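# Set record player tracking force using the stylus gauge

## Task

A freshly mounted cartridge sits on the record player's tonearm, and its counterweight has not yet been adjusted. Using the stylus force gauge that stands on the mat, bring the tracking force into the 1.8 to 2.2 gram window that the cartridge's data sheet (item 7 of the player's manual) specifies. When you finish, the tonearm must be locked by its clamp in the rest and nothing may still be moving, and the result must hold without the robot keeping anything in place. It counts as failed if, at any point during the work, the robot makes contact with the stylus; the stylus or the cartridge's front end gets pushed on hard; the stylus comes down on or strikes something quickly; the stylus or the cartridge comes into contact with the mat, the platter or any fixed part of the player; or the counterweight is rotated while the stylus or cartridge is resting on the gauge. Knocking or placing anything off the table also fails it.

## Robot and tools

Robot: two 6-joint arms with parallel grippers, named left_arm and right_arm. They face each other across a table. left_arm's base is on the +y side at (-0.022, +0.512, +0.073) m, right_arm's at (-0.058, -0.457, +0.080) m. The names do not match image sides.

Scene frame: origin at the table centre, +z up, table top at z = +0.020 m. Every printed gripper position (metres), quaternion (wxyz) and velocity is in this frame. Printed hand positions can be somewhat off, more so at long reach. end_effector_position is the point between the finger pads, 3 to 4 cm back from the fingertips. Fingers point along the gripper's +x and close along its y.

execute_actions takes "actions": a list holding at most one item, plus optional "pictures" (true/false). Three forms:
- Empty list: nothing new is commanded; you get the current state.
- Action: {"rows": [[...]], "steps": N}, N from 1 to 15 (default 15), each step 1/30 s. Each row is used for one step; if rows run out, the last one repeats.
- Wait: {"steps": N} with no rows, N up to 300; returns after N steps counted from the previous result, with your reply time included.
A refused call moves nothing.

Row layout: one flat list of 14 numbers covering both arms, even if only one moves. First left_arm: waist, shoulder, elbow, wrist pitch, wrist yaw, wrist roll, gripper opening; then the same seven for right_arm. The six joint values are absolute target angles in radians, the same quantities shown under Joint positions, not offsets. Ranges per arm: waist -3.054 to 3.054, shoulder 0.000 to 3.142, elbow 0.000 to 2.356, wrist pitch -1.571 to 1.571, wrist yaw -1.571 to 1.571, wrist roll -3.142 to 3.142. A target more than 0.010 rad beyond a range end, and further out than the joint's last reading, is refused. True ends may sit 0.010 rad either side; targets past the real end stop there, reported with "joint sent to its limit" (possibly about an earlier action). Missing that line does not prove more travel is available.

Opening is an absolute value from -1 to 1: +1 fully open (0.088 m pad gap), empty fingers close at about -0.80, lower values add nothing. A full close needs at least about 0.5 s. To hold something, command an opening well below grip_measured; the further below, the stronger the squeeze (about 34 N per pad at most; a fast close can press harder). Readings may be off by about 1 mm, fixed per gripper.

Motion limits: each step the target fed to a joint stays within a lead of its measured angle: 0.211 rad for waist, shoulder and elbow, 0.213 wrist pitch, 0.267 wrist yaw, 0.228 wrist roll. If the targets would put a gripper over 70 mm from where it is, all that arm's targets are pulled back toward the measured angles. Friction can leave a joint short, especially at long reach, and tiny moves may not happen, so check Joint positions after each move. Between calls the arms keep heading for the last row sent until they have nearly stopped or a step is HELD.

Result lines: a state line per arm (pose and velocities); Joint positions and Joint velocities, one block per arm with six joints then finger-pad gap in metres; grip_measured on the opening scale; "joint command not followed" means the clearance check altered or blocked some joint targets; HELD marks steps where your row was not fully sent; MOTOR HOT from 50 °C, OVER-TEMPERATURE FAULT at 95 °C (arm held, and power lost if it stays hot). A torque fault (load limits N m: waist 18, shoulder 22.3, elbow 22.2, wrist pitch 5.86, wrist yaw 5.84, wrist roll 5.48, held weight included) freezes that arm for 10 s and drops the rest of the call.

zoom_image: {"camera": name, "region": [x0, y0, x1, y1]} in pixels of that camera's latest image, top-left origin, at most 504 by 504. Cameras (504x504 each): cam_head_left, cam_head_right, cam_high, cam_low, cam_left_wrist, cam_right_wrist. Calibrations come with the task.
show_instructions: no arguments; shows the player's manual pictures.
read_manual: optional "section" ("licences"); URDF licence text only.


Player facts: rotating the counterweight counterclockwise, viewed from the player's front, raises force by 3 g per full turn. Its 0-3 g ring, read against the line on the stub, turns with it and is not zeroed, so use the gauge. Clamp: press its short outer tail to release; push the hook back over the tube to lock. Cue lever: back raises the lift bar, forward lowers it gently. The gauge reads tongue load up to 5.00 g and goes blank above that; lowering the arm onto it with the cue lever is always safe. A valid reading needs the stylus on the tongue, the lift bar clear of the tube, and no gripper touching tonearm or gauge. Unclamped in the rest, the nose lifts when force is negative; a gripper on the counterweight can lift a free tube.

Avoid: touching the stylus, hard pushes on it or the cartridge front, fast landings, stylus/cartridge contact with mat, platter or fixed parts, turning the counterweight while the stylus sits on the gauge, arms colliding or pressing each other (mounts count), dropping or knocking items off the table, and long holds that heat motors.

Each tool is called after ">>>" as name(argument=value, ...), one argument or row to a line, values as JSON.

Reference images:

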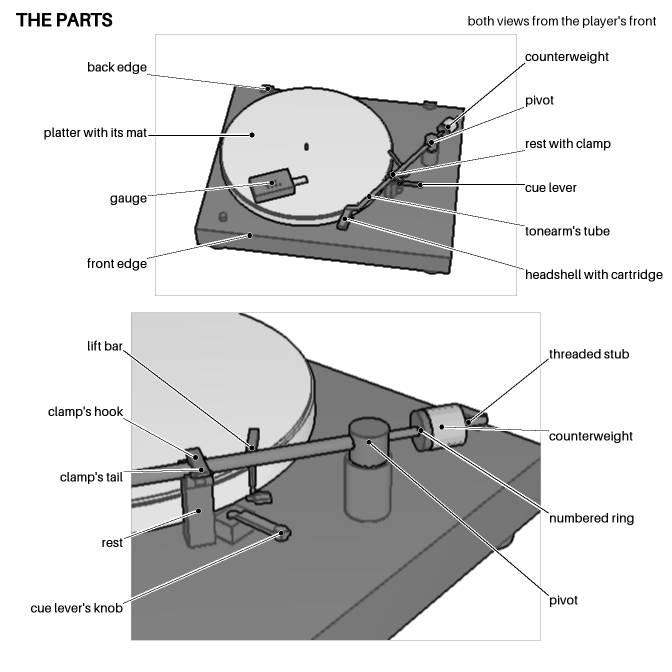

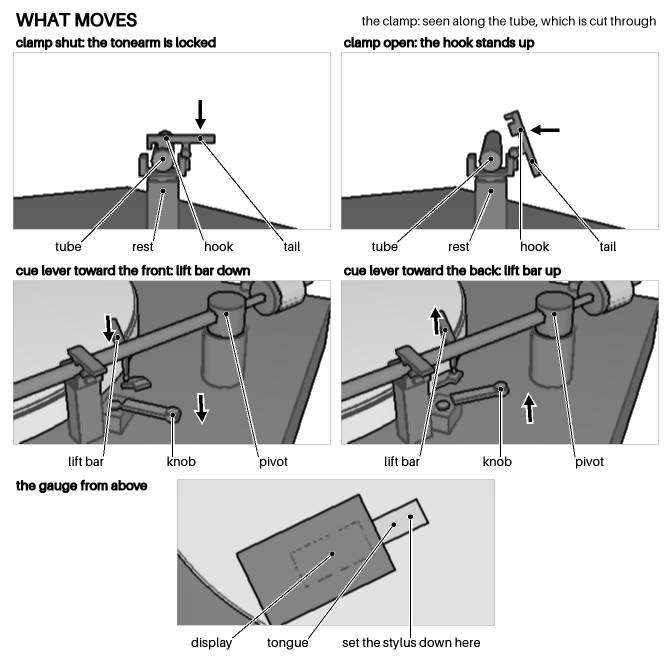

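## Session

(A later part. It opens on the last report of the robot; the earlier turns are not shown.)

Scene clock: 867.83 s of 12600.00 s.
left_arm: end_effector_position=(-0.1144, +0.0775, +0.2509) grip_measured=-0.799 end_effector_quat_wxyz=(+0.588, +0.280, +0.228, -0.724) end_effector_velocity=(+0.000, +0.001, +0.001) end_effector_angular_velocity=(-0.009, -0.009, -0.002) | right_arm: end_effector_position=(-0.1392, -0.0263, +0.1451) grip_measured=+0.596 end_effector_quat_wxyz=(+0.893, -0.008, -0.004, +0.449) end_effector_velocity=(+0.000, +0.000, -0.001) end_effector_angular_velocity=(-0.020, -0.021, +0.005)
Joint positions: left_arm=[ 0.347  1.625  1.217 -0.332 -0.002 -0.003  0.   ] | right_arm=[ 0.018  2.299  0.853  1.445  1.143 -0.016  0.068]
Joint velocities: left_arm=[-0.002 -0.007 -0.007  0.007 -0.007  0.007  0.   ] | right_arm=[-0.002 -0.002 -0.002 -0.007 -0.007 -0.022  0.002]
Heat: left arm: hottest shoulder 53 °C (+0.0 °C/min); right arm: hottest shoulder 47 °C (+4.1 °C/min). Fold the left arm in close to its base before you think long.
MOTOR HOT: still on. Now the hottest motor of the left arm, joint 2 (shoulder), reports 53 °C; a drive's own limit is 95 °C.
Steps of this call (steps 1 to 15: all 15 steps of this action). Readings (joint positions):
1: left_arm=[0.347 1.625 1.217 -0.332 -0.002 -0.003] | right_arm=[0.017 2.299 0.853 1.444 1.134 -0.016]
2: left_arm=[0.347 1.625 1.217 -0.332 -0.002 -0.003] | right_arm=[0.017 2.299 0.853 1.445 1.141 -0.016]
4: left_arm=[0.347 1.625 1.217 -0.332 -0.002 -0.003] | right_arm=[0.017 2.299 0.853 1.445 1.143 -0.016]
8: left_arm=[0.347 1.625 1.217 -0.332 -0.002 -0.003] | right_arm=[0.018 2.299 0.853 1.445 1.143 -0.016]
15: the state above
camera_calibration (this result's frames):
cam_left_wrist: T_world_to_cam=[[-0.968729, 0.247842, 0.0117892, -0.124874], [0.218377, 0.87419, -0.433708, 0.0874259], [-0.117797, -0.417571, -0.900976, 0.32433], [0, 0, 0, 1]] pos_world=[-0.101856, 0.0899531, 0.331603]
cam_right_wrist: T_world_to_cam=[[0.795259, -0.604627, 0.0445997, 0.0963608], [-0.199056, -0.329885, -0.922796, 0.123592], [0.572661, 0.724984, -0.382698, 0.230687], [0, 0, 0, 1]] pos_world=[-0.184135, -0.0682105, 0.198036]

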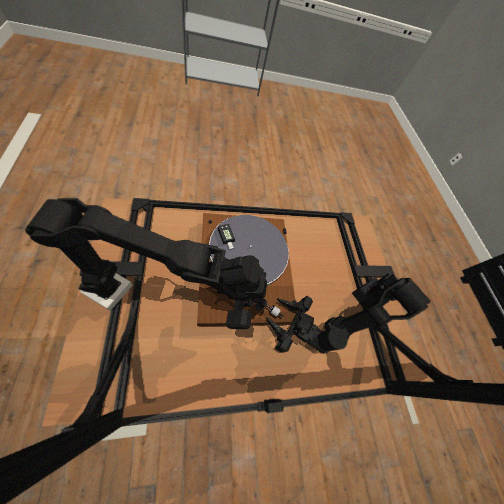

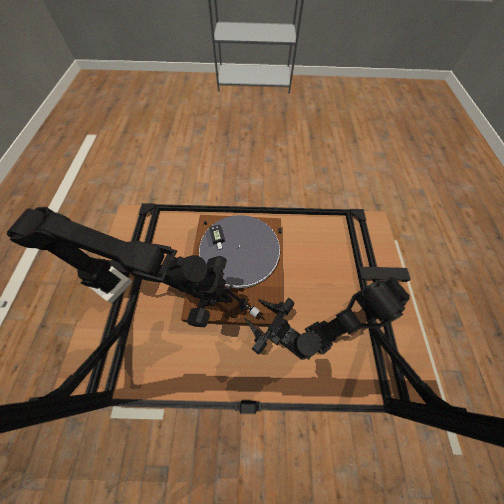

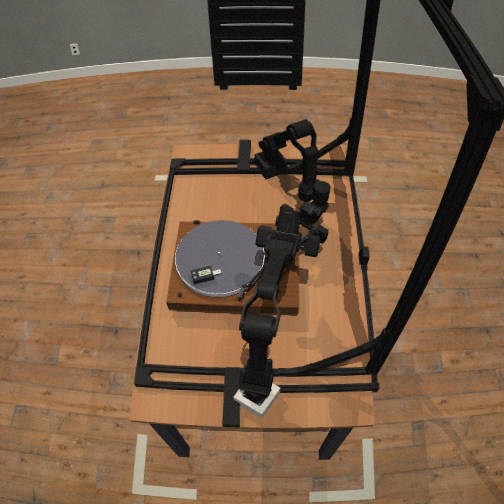

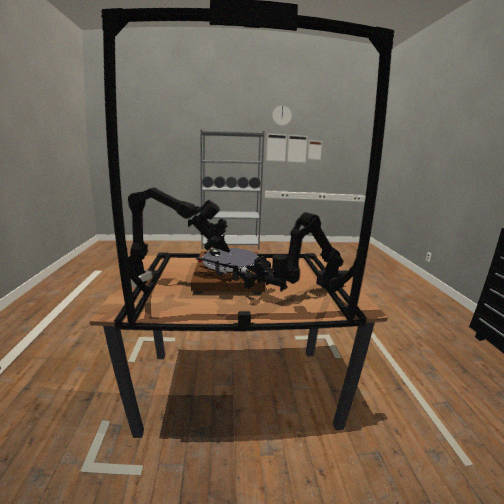

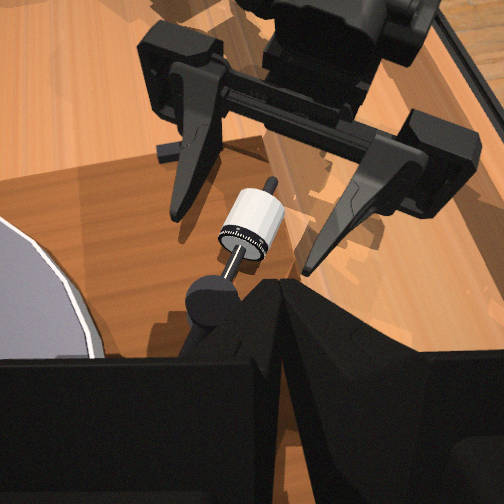

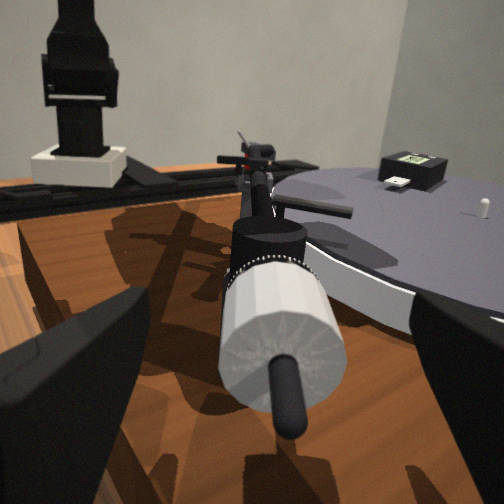

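>>> execute_actions(
  actions=[
    {"rows":[[0.35,1.55,1.18,-0.33,0,0,-0.9,0.02,2.27,0.848,1.425,1.147,0,0.6],[0.35,1.47,1.15,-0.33,0,0,-0.9,0.02,2.24,0.848,1.395,1.147,0,0.6],[0.35,1.39,1.12,-0.33,0,0,-0.9,0.02,2.21,0.848,1.365,1.147,0,0.6],[0.35,1.31,1.09,-0.33,0,0,-0.9,0.02,2.18,0.848,1.335,1.147,0,0.6],[0.35,1.23,1.06,-0.33,0,0,-0.9,0.02,2.15,0.848,1.305,1.147,0,0.6],[0.35,1.15,1.03,-0.33,0,0,-0.9,0.02,2.12,0.848,1.275,1.147,0,0.6],[0.35,1.07,1.0,-0.33,0,0,-0.9,0.02,2.09,0.848,1.245,1.147,0,0.6],[0.35,1.0,0.97,-0.4,0,0,-0.9,0.02,2.06,0.848,1.215,1.147,0,0.6],[0.35,0.95,0.94,-0.5,0,0,-0.9,0.02,2.03,0.848,1.185,1.147,0,0.6],[0.35,0.9,0.9,-0.6,0,0,-0.9,0.02,2.0,0.848,1.155,1.147,0,0.6]],"steps":15},
  ],
  pictures=false,
)

>>> execute_actions(
  actions=[
    {"rows":[[0.35,0.9,0.9,-0.6,0,0,-0.9,0.02,1.93,0.83,1.08,1.1,0,0.6],[0.35,0.9,0.9,-0.6,0,0,-0.9,0.02,1.86,0.81,1.0,1.05,0,0.6],[0.35,0.9,0.9,-0.6,0,0,-0.9,0.02,1.79,0.8,0.92,1.0,0,0.6],[0.35,0.9,0.9,-0.6,0,0,-0.9,0.02,1.72,0.8,0.84,0.95,0,0.6],[0.35,0.9,0.9,-0.6,0,0,-0.9,0.02,1.65,0.8,0.76,0.9,0,0.6],[0.35,0.9,0.9,-0.6,0,0,-0.9,0.02,1.58,0.8,0.68,0.85,0,0.6],[0.35,0.9,0.9,-0.6,0,0,-0.9,0.02,1.5,0.8,0.6,0.8,0,0.6],[0.35,0.9,0.9,-0.6,0,0,-0.9,0.02,1.42,0.8,0.5,0.75,0,0.6],[0.35,0.9,0.9,-0.6,0,0,-0.9,0.02,1.34,0.8,0.4,0.7,0,0.6],[0.35,0.9,0.9,-0.6,0,0,-0.9,0.02,1.26,0.8,0.3,0.65,0,0.6]],"steps":15},
  ],
  pictures=false,
)

>>> execute_actions(
  actions=[
    {"steps":30},
  ],
)

>>> zoom_image(
  camera="cam_high",
  region=[200,220,310,320],
)

Scene clock: 879.50 s of 12600.00 s.
left_arm: end_effector_position=(-0.0822, +0.2286, +0.3278) grip_measured=-0.799 end_effector_quat_wxyz=(+0.604, +0.221, +0.180, -0.744) end_effector_velocity=(+0.019, +0.086, +0.031) end_effector_angular_velocity=(-0.102, +0.024, +0.008) | right_arm: end_effector_position=(-0.1388, -0.0270, +0.2232) grip_measured=+0.600 end_effector_quat_wxyz=(+0.893, +0.003, -0.001, +0.449) end_effector_velocity=(+0.001, -0.001, -0.000) end_effector_angular_velocity=(-0.113, -0.066, +0.005)
Joint positions: left_arm=[ 0.348  0.928  0.924 -0.574 -0.002 -0.002  0.   ] | right_arm=[ 0.018  2.01   0.849  1.17   1.143 -0.004  0.068]
Joint velocities: left_arm=[-0.002 -0.393 -0.09  -0.198 -0.007 -0.007  0.   ] | right_arm=[-0.002 -0.061 -0.002 -0.183 -0.007 -0.007 -0.   ]
Heat: left arm: hottest shoulder 53 °C (+0.0 °C/min); right arm: hottest shoulder 47 °C (+3.0 °C/min). Fold the left arm in close to its base before you think long.
MOTOR HOT: still on. Now the hottest motor of the left arm, joint 2 (shoulder), reports 53 °C; a drive's own limit is 95 °C.
Steps of this call (steps 1 to 15: the robot went on to your last target; steps 16 to 90: nothing new was sent; then 8.17 s passed at rest; steps 91 to 105: all 15 steps of this action). Readings (joint positions):
91: left_arm=[0.348 1.616 1.211 -0.330 -0.002 -0.002] | right_arm=[0.018 2.296 0.853 1.442 1.143 -0.014]
92: left_arm=[0.348 1.592 1.196 -0.329 -0.002 -0.002] | right_arm=[0.018 2.288 0.852 1.427 1.143 -0.012]
94: left_arm=[0.348 1.504 1.145 -0.336 -0.002 -0.002] | right_arm=[0.018 2.255 0.849 1.387 1.143 -0.008]
98: left_arm=[0.348 1.262 1.055 -0.339 -0.002 -0.002] | right_arm=[0.018 2.142 0.849 1.285 1.143 -0.005]
105: the state above

Scene clock: 880.00 s of 12600.00 s.
left_arm: end_effector_position=(-0.0808, +0.2355, +0.3237) grip_measured=-0.799 end_effector_quat_wxyz=(+0.603, +0.227, +0.185, -0.742) end_effector_velocity=(-0.000, -0.000, +0.001) end_effector_angular_velocity=(-0.003, +0.023, +0.009) | right_arm: end_effector_position=(-0.1581, -0.0822, +0.3558) grip_measured=+0.600 end_effector_quat_wxyz=(+0.763, -0.056, +0.010, +0.643) end_effector_velocity=(+0.029, -0.109, +0.091) end_effector_angular_velocity=(-0.112, -0.025, +0.237)
Joint positions: left_arm=[ 0.348  0.905  0.911 -0.598 -0.002 -0.002  0.   ] | right_arm=[ 0.02   1.292  0.806  0.374  0.677 -0.003  0.068]
Joint velocities: left_arm=[ 0.002 -0.002 -0.002  0.007  0.007 -0.022  0.   ] | right_arm=[-0.002 -0.672 -0.002 -0.784 -0.242  0.007 -0.   ]
Heat: left arm: hottest shoulder 52 °C (-1.0 °C/min); right arm: hottest shoulder 47 °C (+3.0 °C/min). Fold the left arm in close to its base before you think long.
MOTOR HOT: still on. Now the hottest motor of the left arm, joint 2 (shoulder), reports 52 °C; a drive's own limit is 95 °C.
Steps of this call (steps 1 to 15: all 15 steps of this action). Readings (joint positions):
1: left_arm=[0.348 0.919 0.922 -0.581 -0.002 -0.002] | right_arm=[0.018 1.998 0.848 1.144 1.138 -0.003]
2: left_arm=[0.348 0.913 0.920 -0.586 -0.002 -0.002] | right_arm=[0.018 1.975 0.839 1.100 1.116 -0.004]
4: left_arm=[0.348 0.909 0.915 -0.594 -0.002 -0.002] | right_arm=[0.018 1.886 0.814 0.982 1.046 -0.004]
8: left_arm=[0.348 0.908 0.911 -0.598 -0.002 -0.002] | right_arm=[0.018 1.648 0.806 0.738 0.866 -0.004]
15: the state above

Scene clock: 881.00 s of 12600.00 s.
left_arm: end_effector_position=(-0.0807, +0.2356, +0.3236) grip_measured=-0.799 end_effector_quat_wxyz=(+0.603, +0.227, +0.185, -0.742) end_effector_velocity=(-0.003, +0.003, -0.000) end_effector_angular_velocity=(+0.004, +0.009, -0.009) | right_arm: end_effector_position=(-0.1583, -0.0871, +0.3509) grip_measured=+0.600 end_effector_quat_wxyz=(+0.755, -0.079, +0.015, +0.651) end_effector_velocity=(+0.003, -0.001, +0.001) end_effector_angular_velocity=(+0.006, -0.005, -0.009)
Joint positions: left_arm=[ 0.348  0.905  0.911 -0.599 -0.002 -0.002  0.   ] | right_arm=[ 0.02   1.266  0.806  0.302  0.655 -0.003  0.068]
Joint velocities: left_arm=[-0.007 -0.007 -0.002 -0.007  0.007 -0.007  0.   ] | right_arm=[-0.002 -0.007 -0.007  0.007  0.007 -0.007 -0.   ]
Heat: left arm: hottest shoulder 52 °C (-1.0 °C/min); right arm: hottest shoulder 47 °C (+3.0 °C/min). Fold the left arm in close to its base before you think long.
MOTOR HOT: still on. Now the hottest motor of the left arm, joint 2 (shoulder), reports 52 °C; a drive's own limit is 95 °C.
Steps of this call (steps 1 to 30: the robot went on to your last target). Readings (joint positions):
1: left_arm=[0.348 0.905 0.911 -0.599 -0.002 -0.002] | right_arm=[0.020 1.276 0.806 0.352 0.671 -0.003]
2: left_arm=[0.348 0.905 0.911 -0.599 -0.002 -0.002] | right_arm=[0.020 1.269 0.806 0.336 0.666 -0.003]
4: left_arm=[0.348 0.905 0.911 -0.599 -0.002 -0.002] | right_arm=[0.020 1.268 0.806 0.315 0.659 -0.003]
8: left_arm=[0.348 0.905 0.911 -0.599 -0.002 -0.002] | right_arm=[0.020 1.267 0.806 0.307 0.656 -0.003]
30: the state above
All arms were judged still, so your last target was given up. Only a new action makes them travel on or press farther. Fingers that are still opening or closing keep moving.
camera_calibration (this result's frames):
cam_left_wrist: T_world_to_cam=[[-0.968507, 0.24893, 0.00531308, -0.130446], [0.203271, 0.802828, -0.560489, 0.0300304], [-0.143788, -0.541758, -0.828144, 0.463333], [0, 0, 0, 1]] pos_world=[-0.0658203, 0.259377, 0.401232]
cam_right_wrist: T_world_to_cam=[[0.980596, -0.148432, 0.12806, 0.105325], [0.0357384, -0.50694, -0.86124, 0.289773], [0.192754, 0.849106, -0.491798, 0.353438], [0, 0, 0, 1]] pos_world=[-0.181764, -0.137575, 0.409896]

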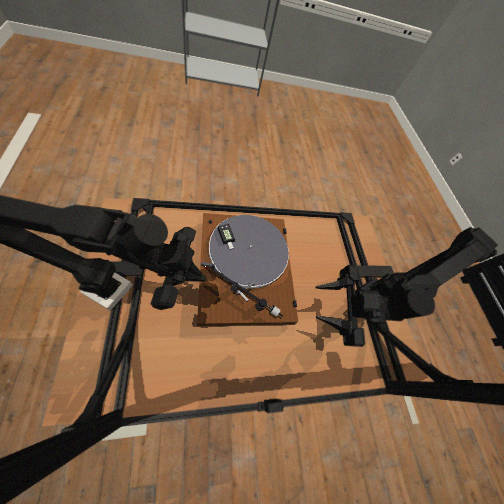

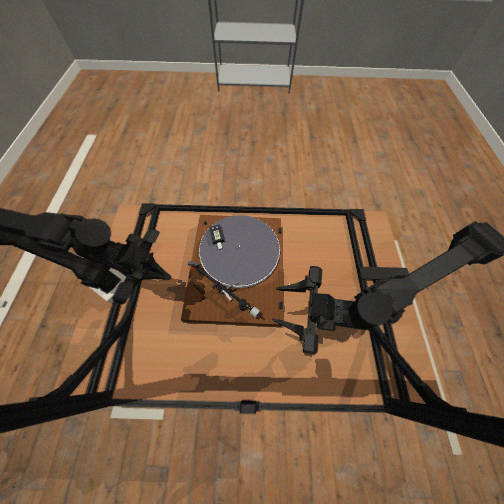

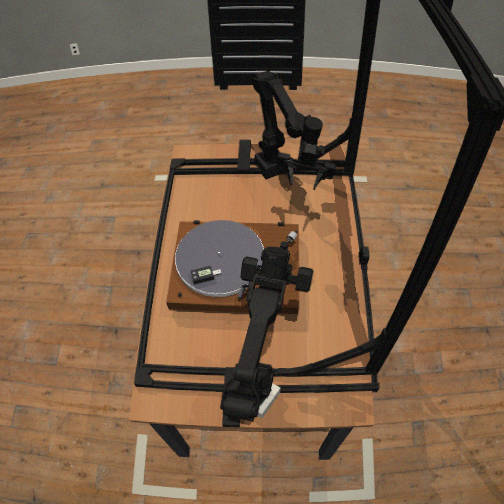

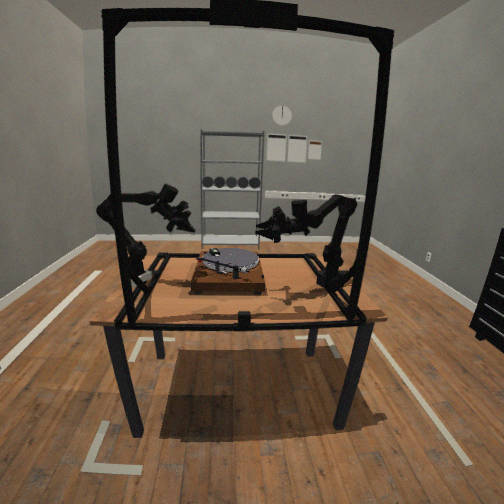

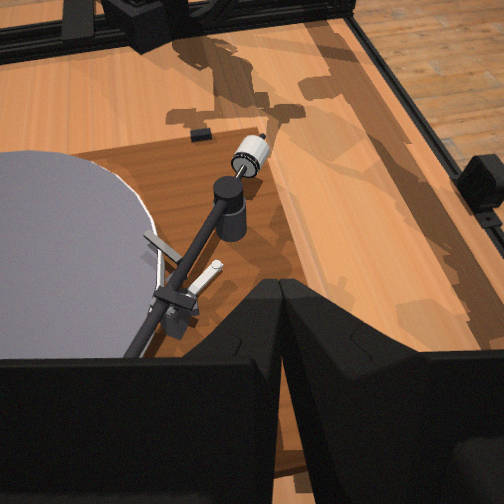

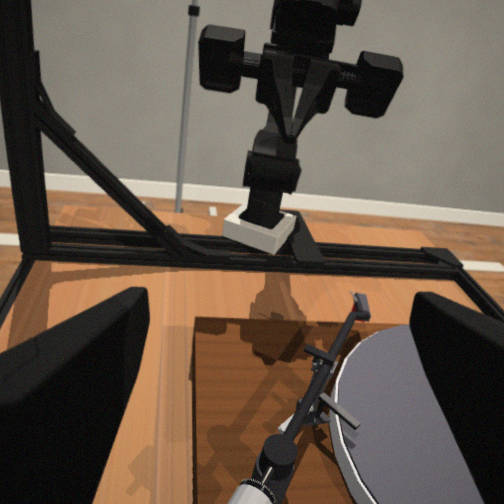

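Region (200, 220, 310, 320) of cam_high's 504x504 image, scaled by 4.582, with more detail than that image has; it fills the top 458 rows of this view, and the rest is white.

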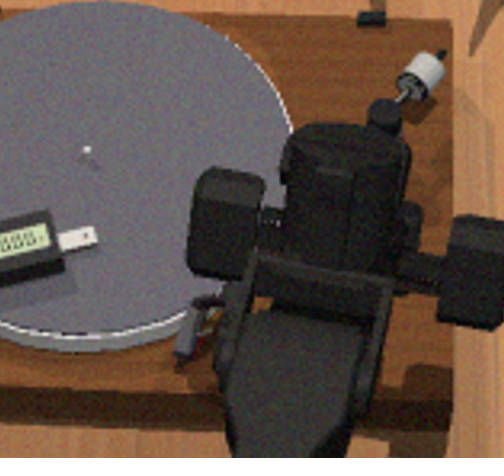

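Clamp shut.

>>> finished_scene(
  scene=1,
)

The scene is finished: the task was done.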